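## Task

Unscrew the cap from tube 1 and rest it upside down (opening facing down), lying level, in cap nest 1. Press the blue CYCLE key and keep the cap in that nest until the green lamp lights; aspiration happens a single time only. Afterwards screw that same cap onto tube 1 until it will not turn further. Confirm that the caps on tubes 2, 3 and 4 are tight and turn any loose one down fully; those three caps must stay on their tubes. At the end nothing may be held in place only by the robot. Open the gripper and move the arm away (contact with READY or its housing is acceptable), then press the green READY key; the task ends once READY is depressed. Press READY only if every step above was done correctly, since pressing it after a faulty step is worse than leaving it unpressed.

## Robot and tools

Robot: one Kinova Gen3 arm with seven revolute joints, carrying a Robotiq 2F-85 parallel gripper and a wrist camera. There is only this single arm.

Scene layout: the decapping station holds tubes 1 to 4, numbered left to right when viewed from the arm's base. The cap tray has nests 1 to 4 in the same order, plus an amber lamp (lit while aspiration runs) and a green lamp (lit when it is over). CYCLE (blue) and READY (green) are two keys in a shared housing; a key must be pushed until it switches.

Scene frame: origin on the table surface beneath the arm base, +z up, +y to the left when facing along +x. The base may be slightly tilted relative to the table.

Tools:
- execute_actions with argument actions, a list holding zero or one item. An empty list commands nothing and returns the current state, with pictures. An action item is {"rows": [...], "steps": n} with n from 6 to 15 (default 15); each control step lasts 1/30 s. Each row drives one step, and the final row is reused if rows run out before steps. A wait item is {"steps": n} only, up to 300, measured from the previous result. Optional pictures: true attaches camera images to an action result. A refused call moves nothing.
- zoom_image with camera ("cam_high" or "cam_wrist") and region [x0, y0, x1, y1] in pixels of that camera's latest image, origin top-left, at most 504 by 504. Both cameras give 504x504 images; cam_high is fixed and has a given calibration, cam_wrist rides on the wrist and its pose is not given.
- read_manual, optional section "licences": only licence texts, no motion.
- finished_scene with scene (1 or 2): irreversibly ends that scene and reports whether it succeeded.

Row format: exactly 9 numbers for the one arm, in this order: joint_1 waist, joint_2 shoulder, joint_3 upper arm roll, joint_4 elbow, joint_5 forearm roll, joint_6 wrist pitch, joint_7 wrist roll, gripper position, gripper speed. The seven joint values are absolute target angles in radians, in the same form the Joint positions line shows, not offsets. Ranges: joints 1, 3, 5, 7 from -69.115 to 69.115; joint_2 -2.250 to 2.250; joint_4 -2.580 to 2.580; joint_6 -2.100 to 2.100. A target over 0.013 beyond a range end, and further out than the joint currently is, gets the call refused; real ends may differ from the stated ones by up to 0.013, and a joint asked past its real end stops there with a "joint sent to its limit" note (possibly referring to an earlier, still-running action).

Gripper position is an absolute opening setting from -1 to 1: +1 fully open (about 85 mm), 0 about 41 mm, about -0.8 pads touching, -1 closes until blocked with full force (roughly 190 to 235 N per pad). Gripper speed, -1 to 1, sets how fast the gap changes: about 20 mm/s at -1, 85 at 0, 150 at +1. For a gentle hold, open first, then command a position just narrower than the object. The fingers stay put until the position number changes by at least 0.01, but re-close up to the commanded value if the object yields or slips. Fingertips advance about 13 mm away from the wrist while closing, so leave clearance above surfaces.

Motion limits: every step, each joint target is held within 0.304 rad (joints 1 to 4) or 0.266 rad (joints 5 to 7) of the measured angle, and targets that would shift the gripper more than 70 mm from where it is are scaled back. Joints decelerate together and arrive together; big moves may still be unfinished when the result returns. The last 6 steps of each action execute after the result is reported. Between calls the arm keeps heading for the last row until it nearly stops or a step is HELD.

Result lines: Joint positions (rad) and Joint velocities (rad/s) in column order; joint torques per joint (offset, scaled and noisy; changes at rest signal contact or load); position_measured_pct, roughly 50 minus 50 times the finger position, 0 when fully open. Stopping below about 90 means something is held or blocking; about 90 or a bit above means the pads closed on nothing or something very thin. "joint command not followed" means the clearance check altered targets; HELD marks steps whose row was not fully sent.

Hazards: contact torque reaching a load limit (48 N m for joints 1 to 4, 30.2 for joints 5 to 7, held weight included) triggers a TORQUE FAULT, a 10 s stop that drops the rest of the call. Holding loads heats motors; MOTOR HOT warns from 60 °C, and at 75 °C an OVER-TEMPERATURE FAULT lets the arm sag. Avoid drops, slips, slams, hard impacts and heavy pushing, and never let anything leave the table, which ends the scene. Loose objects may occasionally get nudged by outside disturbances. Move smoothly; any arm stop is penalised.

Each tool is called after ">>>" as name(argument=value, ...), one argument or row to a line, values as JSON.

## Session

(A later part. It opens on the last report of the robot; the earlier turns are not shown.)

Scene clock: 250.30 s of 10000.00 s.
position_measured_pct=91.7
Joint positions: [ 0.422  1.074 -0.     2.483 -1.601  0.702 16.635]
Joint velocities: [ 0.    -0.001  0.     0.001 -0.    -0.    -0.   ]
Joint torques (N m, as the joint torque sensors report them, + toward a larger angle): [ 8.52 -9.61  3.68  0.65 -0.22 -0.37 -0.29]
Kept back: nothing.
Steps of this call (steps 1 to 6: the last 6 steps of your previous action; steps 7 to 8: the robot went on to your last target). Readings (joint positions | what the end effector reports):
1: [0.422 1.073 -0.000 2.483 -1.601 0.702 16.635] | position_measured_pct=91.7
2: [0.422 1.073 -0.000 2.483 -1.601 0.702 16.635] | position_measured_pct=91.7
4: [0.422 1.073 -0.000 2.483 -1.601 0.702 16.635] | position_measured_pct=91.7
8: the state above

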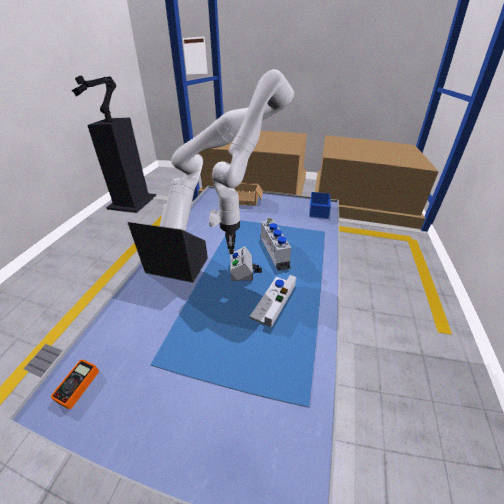

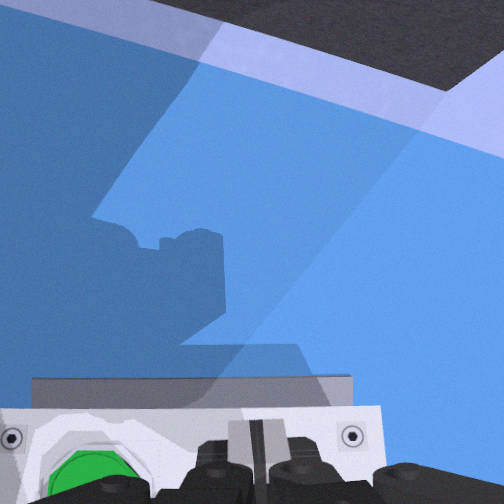

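>>> execute_actions(
  actions=[
    {"rows": [[0.4194,1.0716,0,2.4808,-1.5987,0.7031,16.6286,-1,0],[0.4170,1.0697,0,2.4788,-1.5963,0.7039,16.6226,-1,0],[0.4170,1.0697,0,2.4788,-1.5963,0.7039,16.6226,-1,0],[0.4144,1.0728,0,2.4791,-1.6027,0.7050,16.6278,-1,0],[0.4144,1.0728,0,2.4791,-1.6027,0.7050,16.6278,-1,0],[0.4117,1.0758,0,2.4795,-1.6091,0.7061,16.6330,-1,0]], "steps": 15},
  ],
)

>>> execute_actions(
  actions=[
    {"steps": 8},
  ],
)

Scene clock: 252.60 s of 10000.00 s.
position_measured_pct=91.7
Joint positions: [ 0.412  1.075 -0.     2.479 -1.609  0.706 16.633]
Joint velocities: [-0.004 -0.001  0.001 -0.    -0.004  0.002  0.003]
Joint torques (N m, as the joint torque sensors report them, + toward a larger angle): [ 8.62 -9.35  3.63  0.76 -0.36 -0.52 -0.35]
Steps of this call (steps 1 to 15: the robot went on to your last target; steps 16 to 60: nothing new was sent; steps 61 to 69: the first 9 steps of this action). Readings (joint positions | what the end effector reports):
61: [0.421 1.073 0.000 2.482 -1.601 0.702 16.634] | position_measured_pct=91.7
62: [0.419 1.071 0.000 2.481 -1.599 0.703 16.629] | position_measured_pct=91.7
64: [0.416 1.071 -0.000 2.479 -1.598 0.704 16.624] | position_measured_pct=91.7
68: [0.412 1.076 -0.000 2.480 -1.609 0.706 16.633] | position_measured_pct=91.7
69: the state above

Scene clock: 252.87 s of 10000.00 s.
position_measured_pct=91.7
Joint positions: [ 0.412  1.076 -0.     2.479 -1.609  0.706 16.633]
Joint velocities: [ 0.    -0.     0.     0.001 -0.    -0.001  0.001]
Joint torques (N m, as the joint torque sensors report them, + toward a larger angle): [ 8.47 -9.53  3.77  0.78 -0.26 -0.29 -0.34]
Kept back: nothing.
Steps of this call (steps 1 to 6: the last 6 steps of your previous action; steps 7 to 8: the robot went on to your last target). Readings (joint positions | what the end effector reports):
1: [0.412 1.075 -0.000 2.479 -1.609 0.706 16.633] | position_measured_pct=91.7
2: [0.412 1.076 -0.000 2.479 -1.609 0.706 16.633] | position_measured_pct=91.7
4: [0.412 1.076 -0.000 2.479 -1.609 0.706 16.633] | position_measured_pct=91.7
8: the state above

>>> execute_actions(
  actions=[
    {"rows": [[0.4091,1.0789,0,2.4798,-1.6155,0.7072,16.6382,-1,0],[0.4091,1.0789,0,2.4798,-1.6155,0.7072,16.6382,-1,0],[0.4091,1.0789,0,2.4798,-1.6155,0.7072,16.6382,-1,0],[0.4064,1.0819,0,2.4802,-1.6220,0.7084,16.6435,-1,0]], "steps": 12},
  ],
)

>>> execute_actions(
  actions=[
    {"steps": 8},
  ],
)

Scene clock: 253.37 s of 10000.00 s.
position_measured_pct=91.7
Joint positions: [ 0.407  1.082 -0.     2.48  -1.622  0.708 16.643]
Joint velocities: [ 0.003 -0.003 -0.001  0.001 -0.019  0.004  0.015]
Joint torques (N m, as the joint torque sensors report them, + toward a larger angle): [ 8.64 -9.59  3.89  0.86 -0.12 -0.34 -0.37]
Steps of this call (steps 1 to 9: the robot went on to your last target; steps 10 to 15: the first 6 steps of this action). Readings (joint positions | what the end effector reports):
10: [0.411 1.077 0.000 2.480 -1.610 0.706 16.634] | position_measured_pct=91.7
11: [0.409 1.079 0.000 2.480 -1.614 0.707 16.637] | position_measured_pct=91.7
13: [0.408 1.080 0.000 2.480 -1.617 0.707 16.639] | position_measured_pct=91.7
15: the state above

Scene clock: 253.63 s of 10000.00 s.
position_measured_pct=91.7
Joint positions: [ 0.406  1.082 -0.     2.48  -1.622  0.708 16.644]
Joint velocities: [-0.001 -0.     0.     0.001  0.     0.     0.   ]
Joint torques (N m, as the joint torque sensors report them, + toward a larger angle): [ 8.44 -9.31  3.79  0.84 -0.26 -0.36 -0.32]
Kept back: nothing.
Steps of this call (steps 1 to 6: the last 6 steps of your previous action; steps 7 to 8: the robot went on to your last target). Readings (joint positions | what the end effector reports):
1: [0.407 1.081 -0.000 2.480 -1.622 0.708 16.643] | position_measured_pct=91.7
2: [0.407 1.082 -0.000 2.480 -1.622 0.708 16.643] | position_measured_pct=91.7
4: [0.407 1.082 -0.000 2.480 -1.622 0.708 16.644] | position_measured_pct=91.7
8: the state above

>>> execute_actions(
  actions=[
    {"rows": [[0.4038,1.0850,0,2.4805,-1.6284,0.7095,16.6487,-1,0],[0.4038,1.0850,0,2.4805,-1.6284,0.7095,16.6487,-1,0],[0.4038,1.0850,0,2.4805,-1.6284,0.7095,16.6487,-1,0],[0.4011,1.0881,0,2.4808,-1.6348,0.7107,16.6540,-1,0]], "steps": 12},
  ],
)

>>> execute_actions(
  actions=[
    {"steps": 8},
  ],
  pictures=true,
)

Scene clock: 254.10 s of 10000.00 s.
position_measured_pct=91.7
Joint positions: [ 0.401  1.088 -0.     2.481 -1.634  0.711 16.654]
Joint velocities: [ 0.004 -0.003 -0.     0.001 -0.02   0.005  0.015]
Joint torques (N m, as the joint torque sensors report them, + toward a larger angle): [ 8.43 -9.57  3.93  0.95 -0.09 -0.31 -0.4 ]
Steps of this call (steps 1 to 8: the robot went on to your last target; steps 9 to 14: the first 6 steps of this action). Readings (joint positions | what the end effector reports):
9: [0.405 1.083 0.000 2.480 -1.623 0.709 16.644] | position_measured_pct=91.7
10: [0.404 1.085 0.000 2.480 -1.627 0.709 16.647] | position_measured_pct=91.7
12: [0.403 1.086 0.000 2.481 -1.630 0.710 16.650] | position_measured_pct=91.7
14: the state above

Scene clock: 254.37 s of 10000.00 s.
position_measured_pct=91.7
Joint positions: [ 0.401  1.088 -0.     2.481 -1.635  0.711 16.654]
Joint velocities: [ 0.    -0.     0.     0.    -0.001  0.     0.   ]
Joint torques (N m, as the joint torque sensors report them, + toward a larger angle): [ 8.53 -9.6   3.82  0.92 -0.26 -0.28 -0.32]
Kept back: nothing.
Steps of this call (steps 1 to 6: the last 6 steps of your previous action; steps 7 to 8: the robot went on to your last target). Readings (joint positions | what the end effector reports):
1: [0.401 1.088 -0.000 2.481 -1.635 0.711 16.654] | position_measured_pct=91.7
2: [0.401 1.088 -0.000 2.481 -1.635 0.711 16.654] | position_measured_pct=91.7
4: [0.401 1.088 -0.000 2.481 -1.635 0.711 16.654] | position_measured_pct=91.7
8: the state above

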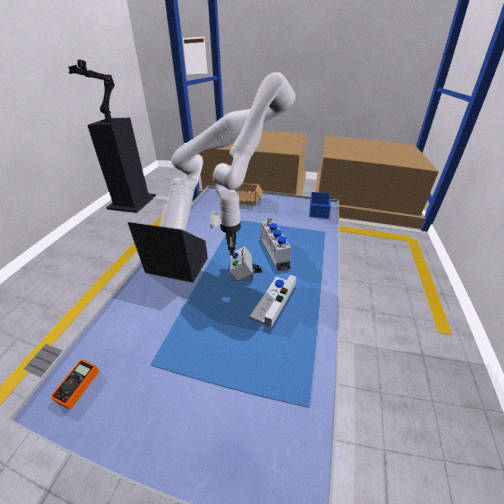

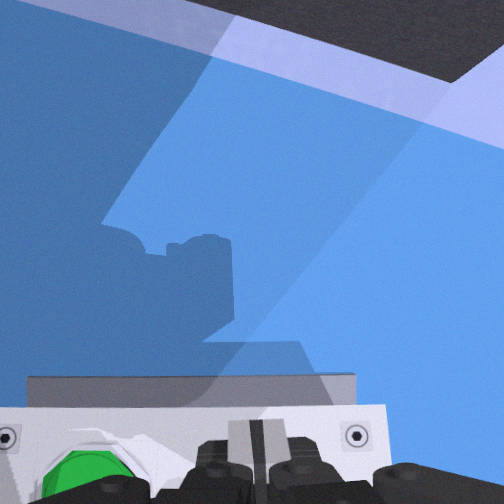

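>>> zoom_image(
  camera="cam_high",
  region=[215, 230, 265, 280],
)

Region (215, 230, 265, 280) of cam_high's 504x504 image, scaled by 10.080, with more detail than that image has.

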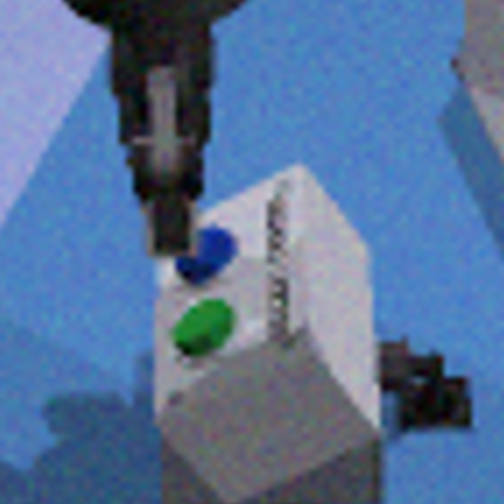

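>>> execute_actions(
  actions=[
    {"rows": [[0.3985,1.0912,0,2.4811,-1.6412,0.7118,16.6592,-1,0],[0.3985,1.0912,0,2.4811,-1.6412,0.7118,16.6592,-1,0],[0.3985,1.0912,0,2.4811,-1.6412,0.7118,16.6592,-1,0],[0.3958,1.0942,0,2.4815,-1.6477,0.7129,16.6644,-1,0]], "steps": 12},
  ],
)

>>> execute_actions(
  actions=[
    {"steps": 8},
  ],
)

Scene clock: 255.10 s of 10000.00 s.
position_measured_pct=91.7
Joint positions: [ 0.396  1.094 -0.     2.481 -1.647  0.713 16.664]
Joint velocities: [ 0.003 -0.002 -0.001  0.002 -0.02   0.004  0.015]
Joint torques (N m, as the joint torque sensors report them, + toward a larger angle): [ 8.64 -9.72  3.99  0.96 -0.21 -0.3  -0.35]
Steps of this call (steps 1 to 15: the robot went on to your last target; step 16: nothing new was sent; steps 17 to 22: the first 6 steps of this action). Readings (joint positions | what the end effector reports):
17: [0.400 1.089 0.000 2.481 -1.636 0.711 16.655] | position_measured_pct=91.7
18: [0.399 1.091 0.000 2.481 -1.639 0.711 16.658] | position_measured_pct=91.7
20: [0.398 1.092 0.000 2.481 -1.642 0.712 16.660] | position_measured_pct=91.7
22: the state above

Scene clock: 255.37 s of 10000.00 s.
position_measured_pct=91.7
Joint positions: [ 0.396  1.094 -0.     2.481 -1.648  0.713 16.664]
Joint velocities: [ 0.001  0.001 -0.    -0.     0.    -0.    -0.001]
Joint torques (N m, as the joint torque sensors report them, + toward a larger angle): [ 8.47 -9.56  3.77  1.   -0.25 -0.31 -0.22]
Kept back: nothing.
Steps of this call (steps 1 to 6: the last 6 steps of your previous action; steps 7 to 8: the robot went on to your last target). Readings (joint positions | what the end effector reports):
1: [0.396 1.094 -0.000 2.481 -1.648 0.713 16.664] | position_measured_pct=91.7
2: [0.396 1.094 -0.000 2.481 -1.648 0.713 16.664] | position_measured_pct=91.7
4: [0.396 1.094 -0.000 2.481 -1.648 0.713 16.664] | position_measured_pct=91.7
8: the state above

>>> execute_actions(
  actions=[
    {"rows": [[0.3932,1.0973,0,2.4818,-1.6541,0.7140,16.6696,-1,0],[0.3932,1.0973,0,2.4818,-1.6541,0.7140,16.6696,-1,0],[0.3932,1.0973,0,2.4818,-1.6541,0.7140,16.6696,-1,0],[0.3905,1.1004,0,2.4821,-1.6605,0.7152,16.6749,-1,0]], "steps": 12},
  ],
)

>>> execute_actions(
  actions=[
    {"steps": 8},
  ],
)

Scene clock: 255.87 s of 10000.00 s.
position_measured_pct=91.7
Joint positions: [ 0.391  1.1   -0.     2.482 -1.66   0.715 16.675]
Joint velocities: [ 0.004 -0.006 -0.001  0.    -0.019  0.005  0.016]
Joint torques (N m, as the joint torque sensors report them, + toward a larger angle): [ 8.69 -9.83  3.96  1.13 -0.26 -0.58 -0.15]
Steps of this call (steps 1 to 9: the robot went on to your last target; steps 10 to 15: the first 6 steps of this action). Readings (joint positions | what the end effector reports):
10: [0.395 1.095 0.000 2.482 -1.649 0.713 16.665] | position_measured_pct=91.7
11: [0.393 1.097 0.000 2.482 -1.652 0.714 16.668] | position_measured_pct=91.7
13: [0.392 1.098 0.000 2.482 -1.655 0.714 16.671] | position_measured_pct=91.7
15: the state above

Scene clock: 256.13 s of 10000.00 s.
position_measured_pct=91.7
Joint positions: [ 0.391  1.1   -0.     2.482 -1.66   0.715 16.675]
Joint velocities: [-0.001  0.    -0.     0.001  0.     0.001  0.   ]
Joint torques (N m, as the joint torque sensors report them, + toward a larger angle): [ 8.48 -9.58  3.8   1.15 -0.28 -0.34 -0.36]
Kept back: nothing.
Steps of this call (steps 1 to 6: the last 6 steps of your previous action; steps 7 to 8: the robot went on to your last target). Readings (joint positions | what the end effector reports):
1: [0.391 1.100 -0.000 2.482 -1.660 0.715 16.675] | position_measured_pct=91.7
2: [0.391 1.100 -0.000 2.482 -1.660 0.715 16.675] | position_measured_pct=91.7
4: [0.391 1.100 -0.000 2.482 -1.661 0.715 16.675] | position_measured_pct=91.7
8: the state above

>>> execute_actions(
  actions=[
    {"rows": [[0.3879,1.1035,0,2.4824,-1.6669,0.7163,16.6801,-1,0],[0.3879,1.1035,0,2.4824,-1.6669,0.7163,16.6801,-1,0],[0.3879,1.1035,0,2.4824,-1.6669,0.7163,16.6801,-1,0],[0.3852,1.1065,0,2.4828,-1.6734,0.7174,16.6854,-1,0]], "steps": 12},
  ],
)

>>> execute_actions(
  actions=[
    {"steps": 8},
  ],
  pictures=true,
)

Scene clock: 256.60 s of 10000.00 s.
position_measured_pct=91.7
Joint positions: [ 0.386  1.106  0.     2.484 -1.672  0.717 16.685]
Joint velocities: [ 0.001  0.001 -0.001  0.01  -0.01  -0.004  0.015]
Joint torques (N m, as the joint torque sensors report them, + toward a larger angle): [ 8.77 -9.93  3.64  0.01 -0.35  0.24 -0.38]
Steps of this call (steps 1 to 8: the robot went on to your last target; steps 9 to 14: the first 6 steps of this action). Readings (joint positions | what the end effector reports):
9: [0.390 1.101 0.000 2.482 -1.662 0.715 16.676] | position_measured_pct=91.7
10: [0.388 1.103 0.000 2.482 -1.665 0.716 16.679] | position_measured_pct=91.7
12: [0.387 1.104 0.000 2.483 -1.668 0.716 16.681] | position_measured_pct=91.7
14: the state above

Scene clock: 256.87 s of 10000.00 s.
position_measured_pct=91.7
Joint positions: [ 0.386  1.106  0.     2.484 -1.673  0.717 16.685]
Joint velocities: [ 0.     0.001  0.    -0.001  0.     0.001  0.   ]
Joint torques (N m, as the joint torque sensors report them, + toward a larger angle): [ 8.33 -9.32  3.39  0.48 -0.48 -0.15 -0.28]
Kept back: nothing.
Steps of this call (steps 1 to 6: the last 6 steps of your previous action; steps 7 to 8: the robot went on to your last target). Readings (joint positions | what the end effector reports):
1: [0.386 1.106 0.000 2.484 -1.673 0.717 16.685] | position_measured_pct=91.7
2: [0.386 1.106 0.000 2.484 -1.673 0.717 16.685] | position_measured_pct=91.7
4: [0.386 1.106 0.000 2.484 -1.673 0.717 16.685] | position_measured_pct=91.7
8: the state above

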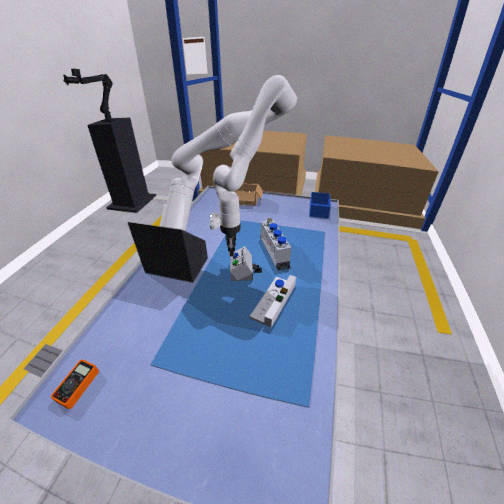

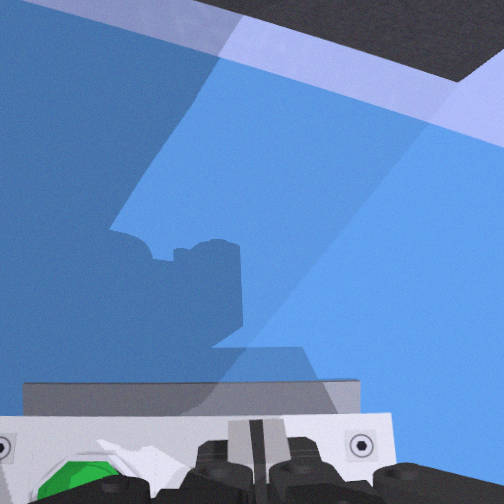

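>>> zoom_image(
  camera="cam_high",
  region=[215, 230, 315, 330],
)

Region (215, 230, 315, 330) of cam_high's 504x504 image, scaled by 5.040, with more detail than that image has.

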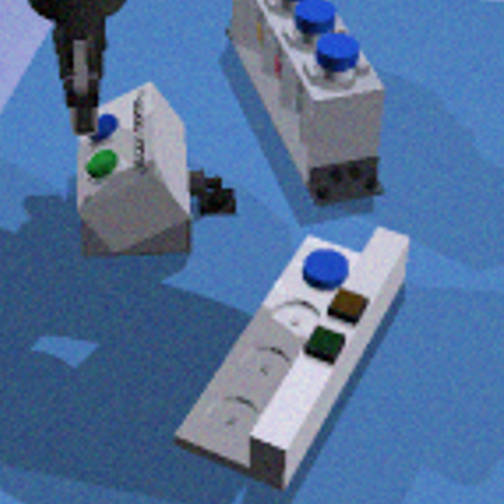

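>>> execute_actions(
  actions=[
    {"rows": [[0.3835,1.1073,0,2.4825,-1.6756,0.7181,16.6861,-1,0],[0.3835,1.1073,0,2.4825,-1.6756,0.7181,16.6861,-1,0],[0.3817,1.1082,0,2.4821,-1.6778,0.7187,16.6869,-1,0],[0.3817,1.1082,0,2.4821,-1.6778,0.7187,16.6869,-1,0],[0.3800,1.1090,0,2.4818,-1.6799,0.7194,16.6876,-1,0]], "steps": 12},
  ],
)

>>> execute_actions(
  actions=[
    {"steps": 8},
  ],
  pictures=true,
)

Scene clock: 257.93 s of 10000.00 s.
position_measured_pct=91.7
Joint positions: [ 0.381  1.108  0.001  2.483 -1.679  0.719 16.687]
Joint velocities: [-0.004  0.004 -0.006 -0.001 -0.019  0.005  0.008]
Joint torques (N m, as the joint torque sensors report them, + toward a larger angle): [ 9.22 -9.47  3.52  0.72 -0.4  -0.19 -0.23]
Steps of this call (steps 1 to 15: the robot went on to your last target; steps 16 to 26: nothing new was sent; steps 27 to 32: the first 6 steps of this action). Readings (joint positions | what the end effector reports):
27: [0.385 1.107 0.001 2.484 -1.673 0.717 16.686] | position_measured_pct=91.7
28: [0.384 1.107 0.001 2.483 -1.675 0.718 16.686] | position_measured_pct=91.7
30: [0.382 1.108 0.001 2.483 -1.677 0.718 16.687] | position_measured_pct=91.7
32: the state above

Scene clock: 258.20 s of 10000.00 s.
position_measured_pct=91.7
Joint positions: [ 0.381  1.109  0.001  2.483 -1.679  0.719 16.688]
Joint velocities: [ 0.     0.002 -0.    -0.001  0.001  0.    -0.   ]
Joint torques (N m, as the joint torque sensors report them, + toward a larger angle): [ 8.25 -9.3   3.4   0.34 -0.57 -0.13 -0.19]
Kept back: nothing.
Steps of this call (steps 1 to 6: the last 6 steps of your previous action; steps 7 to 8: the robot went on to your last target). Readings (joint positions | what the end effector reports):
1: [0.381 1.108 0.001 2.483 -1.679 0.719 16.688] | position_measured_pct=91.7
2: [0.381 1.109 0.001 2.483 -1.679 0.719 16.688] | position_measured_pct=91.7
4: [0.381 1.109 0.001 2.483 -1.679 0.719 16.688] | position_measured_pct=91.7
8: the state above

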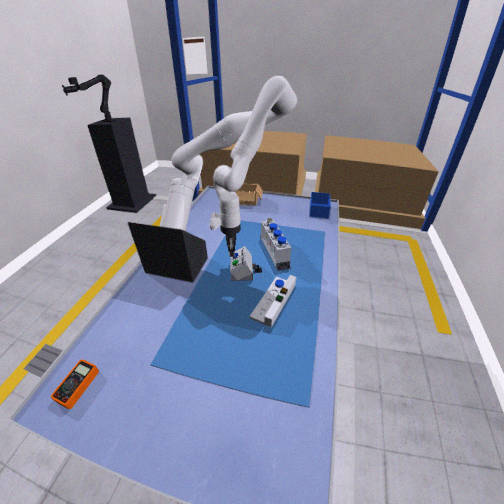

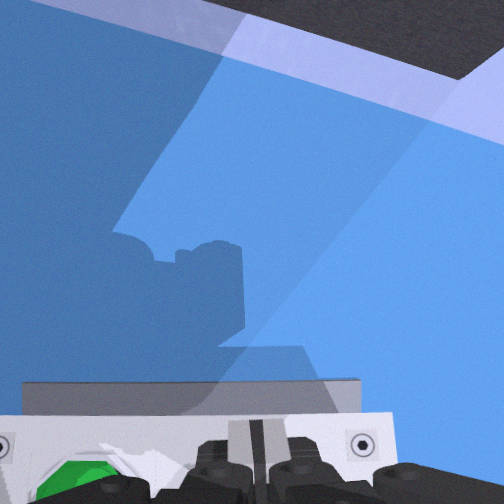

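>>> execute_actions(
  actions=[
    {"rows": [[0.3783,1.1098,0,2.4815,-1.6821,0.7201,16.6883,-1,0],[0.3783,1.1098,0,2.4815,-1.6821,0.7201,16.6883,-1,0],[0.3765,1.1107,0,2.4811,-1.6843,0.7207,16.6891,-1,0],[0.3765,1.1107,0,2.4811,-1.6843,0.7207,16.6891,-1,0],[0.3748,1.1115,0,2.4808,-1.6864,0.7214,16.6898,-1,0],[0.3748,1.1115,0,2.4808,-1.6864,0.7214,16.6898,-1,0],[0.3730,1.1124,0,2.4804,-1.6886,0.7221,16.6906,-1,0]], "steps": 13},
  ],
)

>>> execute_actions(
  actions=[
    {"steps": 8},
  ],
  pictures=true,
)

Scene clock: 258.90 s of 10000.00 s.
position_measured_pct=91.7
Joint positions: [ 0.375  1.111  0.001  2.482 -1.686  0.721 16.69 ]
Joint velocities: [-0.045  0.019  0.005 -0.009 -0.046  0.017  0.015]
Joint torques (N m, as the joint torque sensors report them, + toward a larger angle): [ 7.43 -9.    3.07 -0.05 -0.65 -0.26 -0.4 ]
Steps of this call (steps 1 to 14: the robot went on to your last target; steps 15 to 21: the first 7 steps of this action). Readings (joint positions | what the end effector reports):
15: [0.380 1.109 0.001 2.483 -1.680 0.719 16.688] | position_measured_pct=91.7
16: [0.379 1.109 0.001 2.483 -1.681 0.720 16.688] | position_measured_pct=91.7
18: [0.377 1.110 0.001 2.482 -1.683 0.720 16.689] | position_measured_pct=91.7
21: the state above

Scene clock: 259.17 s of 10000.00 s.
position_measured_pct=91.7
Joint positions: [ 0.374  1.112  0.001  2.482 -1.688  0.722 16.691]
Joint velocities: [-0.002  0.001 -0.    -0.001 -0.     0.    -0.   ]
Joint torques (N m, as the joint torque sensors report them, + toward a larger angle): [ 8.05 -9.06  3.29 -0.04 -0.61 -0.17 -0.33]
Kept back: nothing.
Steps of this call (steps 1 to 6: the last 6 steps of your previous action; steps 7 to 8: the robot went on to your last target). Readings (joint positions | what the end effector reports):
1: [0.374 1.112 0.001 2.482 -1.687 0.722 16.690] | position_measured_pct=91.7
2: [0.374 1.112 0.001 2.482 -1.688 0.722 16.691] | position_measured_pct=91.7
4: [0.374 1.112 0.001 2.482 -1.688 0.722 16.691] | position_measured_pct=91.7
8: the state above

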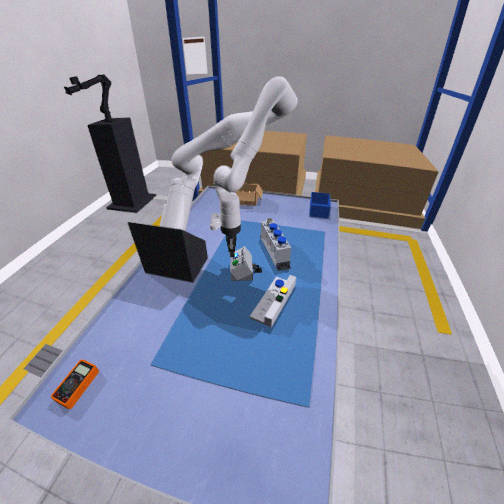

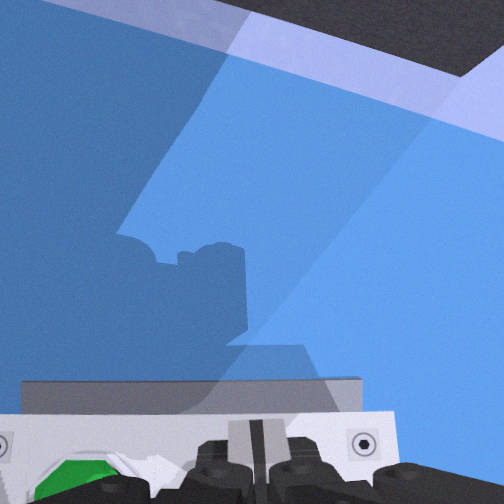

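>>> execute_actions(
  actions=[
    {"rows": [[0.3958,1.0942,0,2.4815,-1.6477,0.7129,16.6644,-1,0],[0.3958,1.0942,0,2.4815,-1.6477,0.7129,16.6644,-1,0],[0.3958,1.0942,0,2.4815,-1.6477,0.7129,16.6644,-1,0],[0.4761,1.0092,0,2.4740,-1.4623,0.6844,16.5196,-1,0]], "steps": 12},
  ],
)

>>> execute_actions(
  actions=[
    {"rows": [[0.5683,0.8476,0,2.3911,-1.0910,0.7368,16.151,-1,0]], "steps": 15},
  ],
)

Scene clock: 260.13 s of 10000.00 s.
position_measured_pct=91.7
Joint positions: [ 0.424  1.067 -0.001  2.48  -1.599  0.704 16.629]
Joint velocities: [ 0.484 -0.53   0.001 -0.046  1.053 -0.165 -0.786]
Joint torques (N m, as the joint torque sensors report them, + toward a larger angle): [  9.63 -11.41   4.25   0.95  -0.14  -0.57  -0.35]
Steps of this call (steps 1 to 15: the robot went on to your last target; steps 16 to 23: nothing new was sent; steps 24 to 29: the first 6 steps of this action). Readings (joint positions | what the end effector reports):
24: [0.375 1.111 0.001 2.482 -1.686 0.721 16.690] | position_measured_pct=91.7
25: [0.382 1.105 0.000 2.482 -1.677 0.719 16.684] | position_measured_pct=91.7
27: [0.398 1.093 0.000 2.482 -1.649 0.713 16.665] | position_measured_pct=91.7
29: the state above

Scene clock: 260.63 s of 10000.00 s.
position_measured_pct=91.7
Joint positions: [ 0.544  0.89  -0.     2.413 -1.212  0.723 16.27 ]
Joint velocities: [ 0.244 -0.427 -0.003 -0.218  1.216  0.141 -1.201]
Joint torques (N m, as the joint torque sensors report them, + toward a larger angle): [ 8.04 -8.79  3.75 -1.36 -0.29 -0.28 -0.48]
Steps of this call (steps 1 to 6: the last 6 steps of your previous action; steps 7 to 15: the first 9 steps of this action). Readings (joint positions | what the end effector reports):
7: [0.473 1.012 0.000 2.474 -1.461 0.685 16.518] | position_measured_pct=91.7
8: [0.478 1.004 -0.000 2.471 -1.453 0.686 16.510] | position_measured_pct=91.7
10: [0.497 0.972 -0.000 2.457 -1.409 0.695 16.467] | position_measured_pct=91.7
14: [0.536 0.904 0.000 2.420 -1.253 0.718 16.310] | position_measured_pct=91.7
15: the state above

>>> execute_actions(
  actions=[
    {"rows": [[0.3801,1.0661,0,1.7747,-0.9597,0.9302,15.10,-1,0]], "steps": 15},
  ],
  pictures=true,
)

Scene clock: 261.77 s of 10000.00 s.
position_measured_pct=91.7
Joint positions: [ 0.459  0.975 -0.     2.194 -1.016  0.847 15.979]
Joint velocities: [-0.42   0.488 -0.007 -1.24   0.321  0.482 -1.1  ]
Joint torques (N m, as the joint torque sensors report them, + toward a larger angle): [ 10.23 -12.13   5.18  -2.41  -0.31  -0.21  -0.3 ]
Steps of this call (steps 1 to 6: the last 6 steps of your previous action; steps 7 to 25: the robot went on to your last target; steps 26 to 34: the first 9 steps of this action). Readings (joint positions | what the end effector reports):
26: [0.567 0.849 0.000 2.390 -1.091 0.737 16.150] | position_measured_pct=91.7
27: [0.563 0.854 0.000 2.385 -1.088 0.741 16.146] | position_measured_pct=91.7
29: [0.544 0.876 0.001 2.357 -1.077 0.758 16.123] | position_measured_pct=91.7
33: [0.475 0.957 0.000 2.235 -1.028 0.829 16.016] | position_measured_pct=91.7
34: the state above

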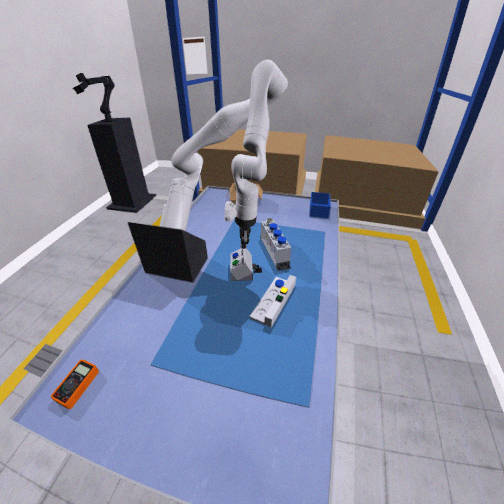

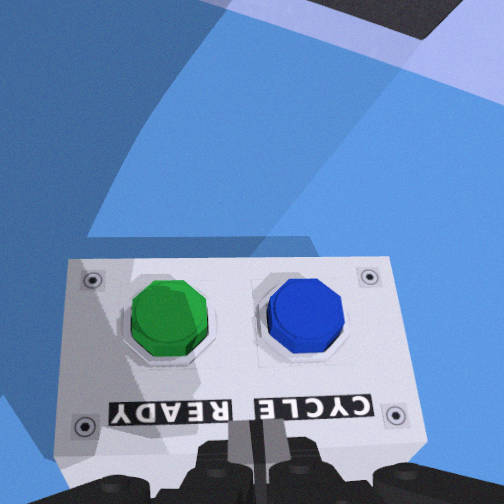

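>>> execute_actions(
  actions=[
    {"rows": [[0.3801,1.0661,0,1.7747,-0.9597,0.9302,15.10,0.3,0]], "steps": 15},
  ],
  pictures=true,
)

Scene clock: 262.37 s of 10000.00 s.
position_measured_pct=72.6
Joint positions: [ 0.383  1.063 -0.     1.79  -0.961  0.928 15.294]
Joint velocities: [-0.018  0.023  0.    -0.106  0.012  0.016 -1.216]
Joint torques (N m, as the joint torque sensors report them, + toward a larger angle): [ 12.84 -13.9    6.05  -3.55  -0.18  -0.36  -0.15]
Steps of this call (steps 1 to 6: the last 6 steps of your previous action; steps 7 to 9: the robot went on to your last target; steps 10 to 18: the first 9 steps of this action). Readings (joint positions | what the end effector reports):
10: [0.394 1.050 -0.000 1.863 -0.969 0.917 15.619] | position_measured_pct=91.7
11: [0.392 1.053 -0.000 1.846 -0.967 0.920 15.578] | position_measured_pct=91.7
13: [0.388 1.057 -0.000 1.821 -0.964 0.923 15.497] | position_measured_pct=86.9
17: [0.383 1.062 -0.000 1.794 -0.962 0.927 15.334] | position_measured_pct=75.8
18: the state above

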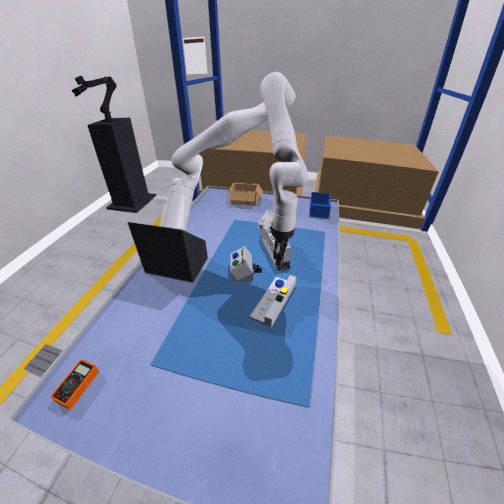

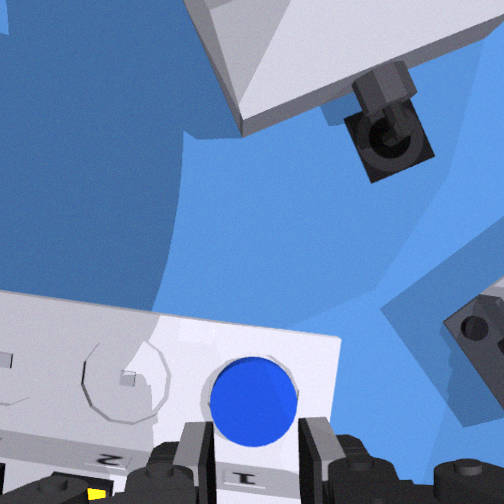

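>>> execute_actions(
  actions=[
    {"rows": [[0.2904,1.1552,0,1.7933,-1.1124,0.8564,15.205,0.3,0]], "steps": 15},
  ],
)

>>> execute_actions(
  actions=[
    {"steps": 15},
  ],
  pictures=true,
)

Scene clock: 262.87 s of 10000.00 s.
position_measured_pct=35.3
Joint positions: [ 0.295  1.151 -0.002  1.794 -1.112  0.857 15.205]
Joint velocities: [-0.011  0.002  0.034 -0.009 -0.04  -0.025  0.023]
Joint torques (N m, as the joint torque sensors report them, + toward a larger angle): [ 14.21 -15.1    7.13  -3.09  -0.22  -0.13  -0.38]
Steps of this call (steps 1 to 6: the last 6 steps of your previous action; steps 7 to 15: the first 9 steps of this action). Readings (joint positions | what the end effector reports):
7: [0.379 1.067 0.000 1.775 -0.961 0.929 15.101] | position_measured_pct=51.6
8: [0.372 1.074 0.001 1.776 -0.969 0.925 15.106] | position_measured_pct=48.8
10: [0.342 1.103 0.003 1.781 -1.014 0.903 15.135] | position_measured_pct=42.9
14: [0.295 1.150 -0.003 1.793 -1.109 0.859 15.203] | position_measured_pct=35.7
15: the state above

Scene clock: 263.37 s of 10000.00 s.
position_measured_pct=34.9
Joint positions: [ 0.29   1.155 -0.     1.793 -1.112  0.856 15.205]
Joint velocities: [ 0.002  0.    -0.    -0.001  0.    -0.001 -0.   ]
Joint torques (N m, as the joint torque sensors report them, + toward a larger angle): [ 13.11 -13.98   6.37  -2.59  -0.31  -0.24  -0.33]
Kept back: nothing.
Steps of this call (steps 1 to 6: the last 6 steps of your previous action; steps 7 to 15: the robot went on to your last target). Readings (joint positions | what the end effector reports):
1: [0.294 1.152 -0.001 1.793 -1.112 0.857 15.205] | position_measured_pct=34.9
2: [0.293 1.152 -0.000 1.793 -1.112 0.856 15.205] | position_measured_pct=34.9
4: [0.292 1.154 0.000 1.793 -1.112 0.856 15.205] | position_measured_pct=34.9
8: [0.291 1.155 -0.000 1.793 -1.112 0.856 15.205] | position_measured_pct=34.9
15: the state above
The arm was judged still, so your last target was given up. Only a new action makes it travel on or press farther. Fingers that are still opening or closing keep moving.

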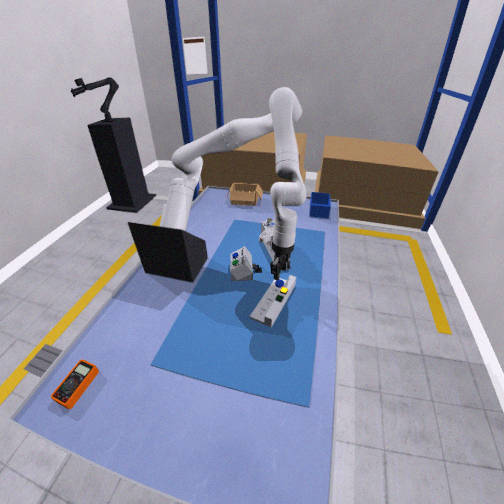

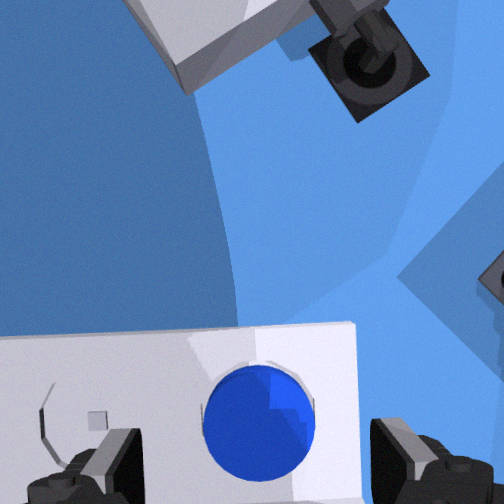

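>>> execute_actions(
  actions=[
    {"steps": 90},
  ],
  pictures=true,
)

Scene clock: 266.37 s of 10000.00 s.
position_measured_pct=34.9
Joint positions: [ 0.29   1.155 -0.     1.793 -1.112  0.856 15.205]
Joint velocities: [ 0.002  0.001  0.    -0.002 -0.001 -0.     0.   ]
Joint torques (N m, as the joint torque sensors report them, + toward a larger angle): [ 13.14 -13.95   6.23  -2.56  -0.18  -0.16  -0.32]
Kept back: nothing.
Steps of this call (steps 1 to 90: nothing new was sent). Readings (joint positions | what the end effector reports):
1: [0.290 1.155 -0.000 1.793 -1.112 0.856 15.205] | position_measured_pct=34.9
2: [0.290 1.155 -0.000 1.793 -1.112 0.856 15.205] | position_measured_pct=34.9
4: [0.290 1.155 -0.000 1.793 -1.112 0.856 15.205] | position_measured_pct=34.9
8: [0.290 1.155 -0.000 1.793 -1.112 0.856 15.205] | position_measured_pct=34.9
90: the state above

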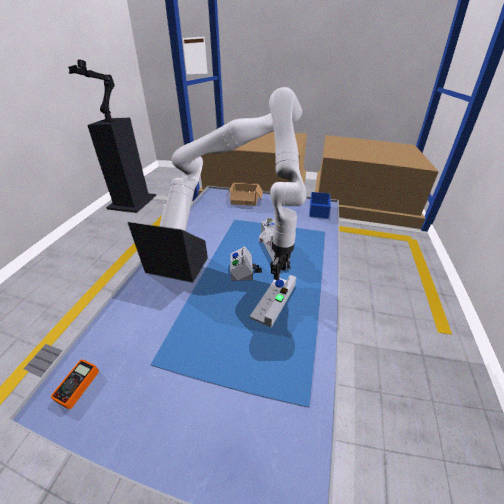

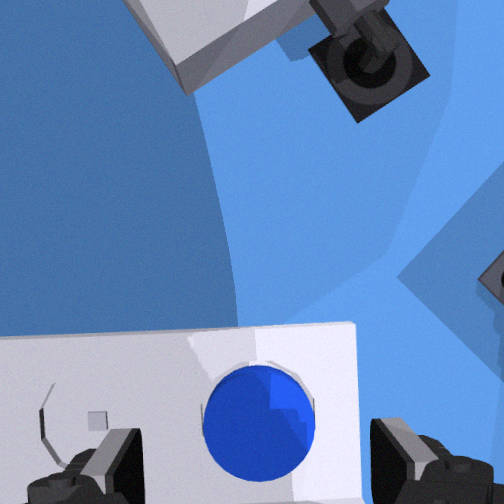

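The green lamp appears lit. Let me verify with a zoom.

>>> zoom_image(
  camera="cam_high",
  region=[245, 260, 315, 330],
)

Region (245, 260, 315, 330) of cam_high's 504x504 image, scaled by 7.200, with more detail than that image has.

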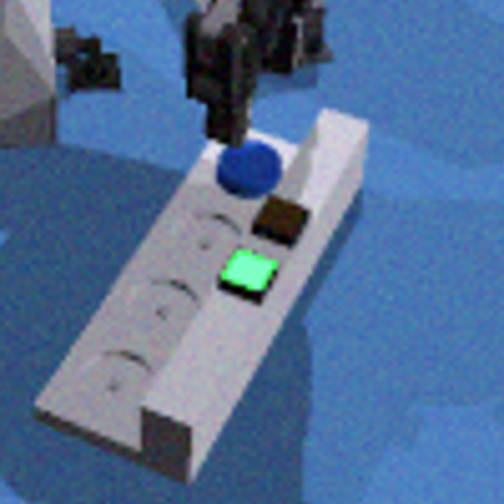

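>>> execute_actions(
  actions=[
    {"rows": [[0.2432,1.2026,0,1.7923,-1.1937,0.8303,15.258,0.15,0],[0.2432,1.2026,0,1.7923,-1.1937,0.8303,15.258,0.15,0],[0.2432,1.2026,0,1.7923,-1.1937,0.8303,15.258,0.15,0],[0.2432,1.2026,0,1.7923,-1.1937,0.8303,15.258,0.15,0],[0.2432,1.2026,0,1.7923,-1.1937,0.8303,15.258,0.15,0],[0.2432,1.2026,0,1.7923,-1.1937,0.8303,15.258,0.15,0],[0.2432,1.2026,0,1.7923,-1.1937,0.8303,15.258,0.15,0],[0.2432,1.2026,0,1.7923,-1.1937,0.8303,15.258,0.15,0],[0.2135,1.2317,0,1.7886,-1.2440,0.8179,15.289,0.15,0]], "steps": 15},
  ],
)

>>> execute_actions(
  actions=[
    {"steps": 10},
  ],
  pictures=true,
)

Scene clock: 267.30 s of 10000.00 s.
position_measured_pct=42.1
Joint positions: [ 0.244  1.202 -0.     1.792 -1.195  0.83  15.259]
Joint velocities: [-0.122  0.117  0.044 -0.028 -0.122 -0.037  0.072]
Joint torques (N m, as the joint torque sensors report them, + toward a larger angle): [ 10.8  -11.31   5.74  -1.81  -0.27  -0.15  -0.25]
Steps of this call (steps 1 to 19: nothing new was sent; steps 20 to 28: the first 9 steps of this action). Readings (joint positions | what the end effector reports):
20: [0.289 1.157 0.000 1.793 -1.114 0.856 15.206] | position_measured_pct=34.9
21: [0.282 1.163 0.001 1.793 -1.122 0.853 15.211] | position_measured_pct=35.3
23: [0.257 1.189 0.002 1.792 -1.163 0.840 15.238] | position_measured_pct=39.3
27: [0.246 1.200 -0.001 1.792 -1.194 0.831 15.258] | position_measured_pct=42.1
28: the state above

Scene clock: 267.63 s of 10000.00 s.
position_measured_pct=42.5
Joint positions: [ 0.214  1.231  0.     1.789 -1.244  0.818 15.289]
Joint velocities: [-0.006  0.004 -0.001 -0.     0.001  0.    -0.   ]
Joint torques (N m, as the joint torque sensors report them, + toward a larger angle): [ 13.38 -14.03   6.35  -1.7   -0.24  -0.29  -0.34]
Kept back: nothing.
Steps of this call (steps 1 to 6: the last 6 steps of your previous action; steps 7 to 10: the robot went on to your last target). Readings (joint positions | what the end effector reports):
1: [0.236 1.209 0.001 1.791 -1.203 0.828 15.264] | position_measured_pct=42.5
2: [0.225 1.220 0.002 1.789 -1.220 0.823 15.274] | position_measured_pct=42.5
4: [0.216 1.230 -0.001 1.789 -1.242 0.819 15.288] | position_measured_pct=42.5
8: [0.215 1.231 -0.000 1.789 -1.244 0.818 15.289] | position_measured_pct=42.5
10: the state above

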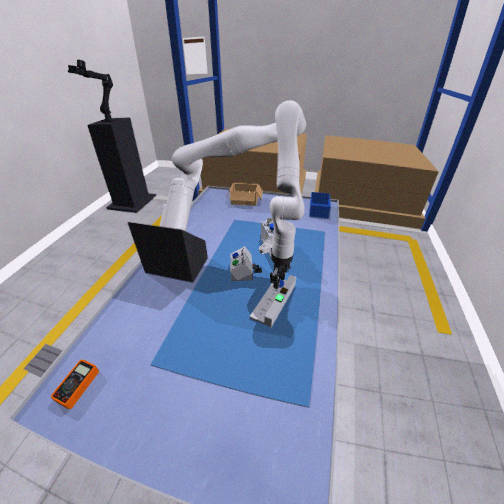

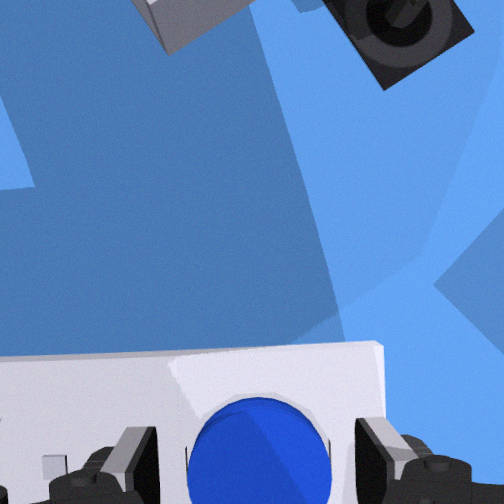

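>>> execute_actions(
  actions=[
    {"rows": [[0.2135,1.2317,0,1.7886,-1.2440,0.8179,15.289,-0.22,-0.4]], "steps": 15},
  ],
)

>>> execute_actions(
  actions=[
    {"steps": 8},
  ],
  pictures=true,
)

Scene clock: 268.17 s of 10000.00 s.
position_measured_pct=55.6
Joint positions: [ 0.214  1.232  0.     1.789 -1.244  0.818 15.289]
Joint velocities: [ 0.003 -0.006  0.005  0.001  0.005  0.007 -0.   ]
Joint torques (N m, as the joint torque sensors report them, + toward a larger angle): [ 13.18 -13.68   6.36  -1.29  -0.19  -0.24  -0.27]
Steps of this call (steps 1 to 7: the robot went on to your last target; steps 8 to 16: the first 9 steps of this action). Readings (joint positions | what the end effector reports):
8: [0.214 1.232 -0.000 1.789 -1.244 0.818 15.289] | position_measured_pct=42.5
9: [0.214 1.232 0.000 1.789 -1.244 0.818 15.289] | position_measured_pct=42.9
11: [0.214 1.232 0.000 1.789 -1.244 0.818 15.289] | position_measured_pct=45.6
15: [0.214 1.232 -0.000 1.789 -1.244 0.818 15.289] | position_measured_pct=53.6
16: the state above

Scene clock: 268.43 s of 10000.00 s.
position_measured_pct=58.7
Joint positions: [ 0.214  1.231  0.     1.789 -1.244  0.818 15.289]
Joint velocities: [-0.001  0.     0.    -0.     0.     0.001 -0.   ]
Joint torques (N m, as the joint torque sensors report them, + toward a larger angle): [ 13.02 -13.69   6.37  -1.81  -0.29  -0.3   -0.29]
Kept back: nothing.
Steps of this call (steps 1 to 6: the last 6 steps of your previous action; steps 7 to 8: the robot went on to your last target). Readings (joint positions | what the end effector reports):
1: [0.214 1.231 0.000 1.789 -1.244 0.818 15.289] | position_measured_pct=57.5
2: [0.214 1.231 0.000 1.789 -1.244 0.818 15.289] | position_measured_pct=58.7
4: [0.214 1.231 0.000 1.789 -1.244 0.818 15.289] | position_measured_pct=58.7
8: the state above

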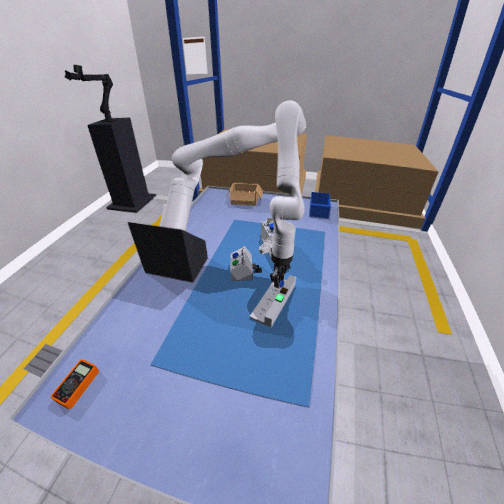

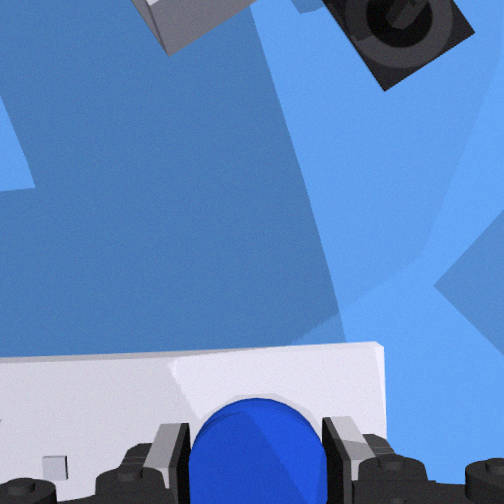

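>>> execute_actions(
  actions=[
    {"rows": [[0.2293,1.2162,0,1.7905,-1.2172,0.8245,15.2725,-0.22,-0.4],[0.2293,1.2162,0,1.7905,-1.2172,0.8245,15.2725,-0.22,-0.4],[0.2293,1.2162,0,1.7905,-1.2172,0.8245,15.2725,-0.22,-0.4],[0.2432,1.2026,0,1.7923,-1.1937,0.8303,15.258,-0.22,-0.4],[0.2432,1.2026,0,1.7923,-1.1937,0.8303,15.258,-0.22,-0.4],[0.2432,1.2026,0,1.7923,-1.1937,0.8303,15.258,-0.22,-0.4],[0.2904,1.1552,0,1.7933,-1.1124,0.8564,15.205,-0.22,-0.4]], "steps": 12},
  ],
)

>>> execute_actions(
  actions=[
    {"rows": [[0.3801,1.0661,0,1.7747,-0.9597,0.9302,15.10,-0.22,-0.4]], "steps": 12},
  ],
  pictures=true,
)

Scene clock: 269.10 s of 10000.00 s.
position_measured_pct=58.7
Joint positions: [ 0.241  1.204  0.     1.792 -1.197  0.829 15.26 ]
Joint velocities: [ 0.045 -0.054  0.036 -0.01   0.166  0.038 -0.108]
Joint torques (N m, as the joint torque sensors report them, + toward a larger angle): [ 9.62 -9.36  4.53 -0.8  -0.27 -0.26 -0.42]
Steps of this call (steps 1 to 14: the robot went on to your last target; steps 15 to 20: the first 6 steps of this action). Readings (joint positions | what the end effector reports):
15: [0.215 1.230 -0.000 1.789 -1.243 0.818 15.288] | position_measured_pct=58.7
16: [0.222 1.224 -0.001 1.790 -1.234 0.821 15.283] | position_measured_pct=58.7
18: [0.231 1.215 0.000 1.791 -1.216 0.825 15.272] | position_measured_pct=58.7
20: the state above

Scene clock: 269.50 s of 10000.00 s.
position_measured_pct=58.7
Joint positions: [ 0.361  1.084  0.     1.778 -0.995  0.913 15.124]
Joint velocities: [ 0.357 -0.36   0.06  -0.094  0.756  0.346 -0.522]
Joint torques (N m, as the joint torque sensors report them, + toward a larger angle): [ 8.27 -8.02  3.96 -1.32 -0.24  0.11 -0.33]
Steps of this call (steps 1 to 6: the last 6 steps of your previous action; steps 7 to 12: the first 6 steps of this action). Readings (joint positions | what the end effector reports):
7: [0.289 1.157 0.002 1.792 -1.111 0.856 15.204] | position_measured_pct=58.7
8: [0.296 1.150 -0.000 1.792 -1.102 0.861 15.198] | position_measured_pct=58.7
10: [0.327 1.120 -0.003 1.786 -1.058 0.883 15.168] | position_measured_pct=58.7
12: the state above

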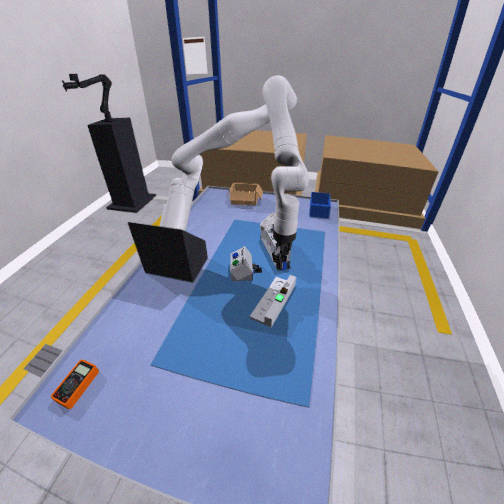

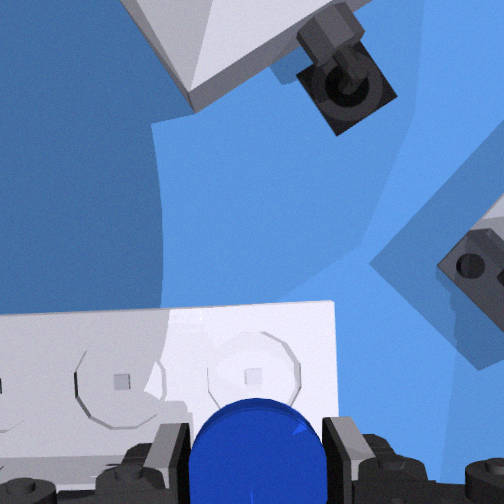

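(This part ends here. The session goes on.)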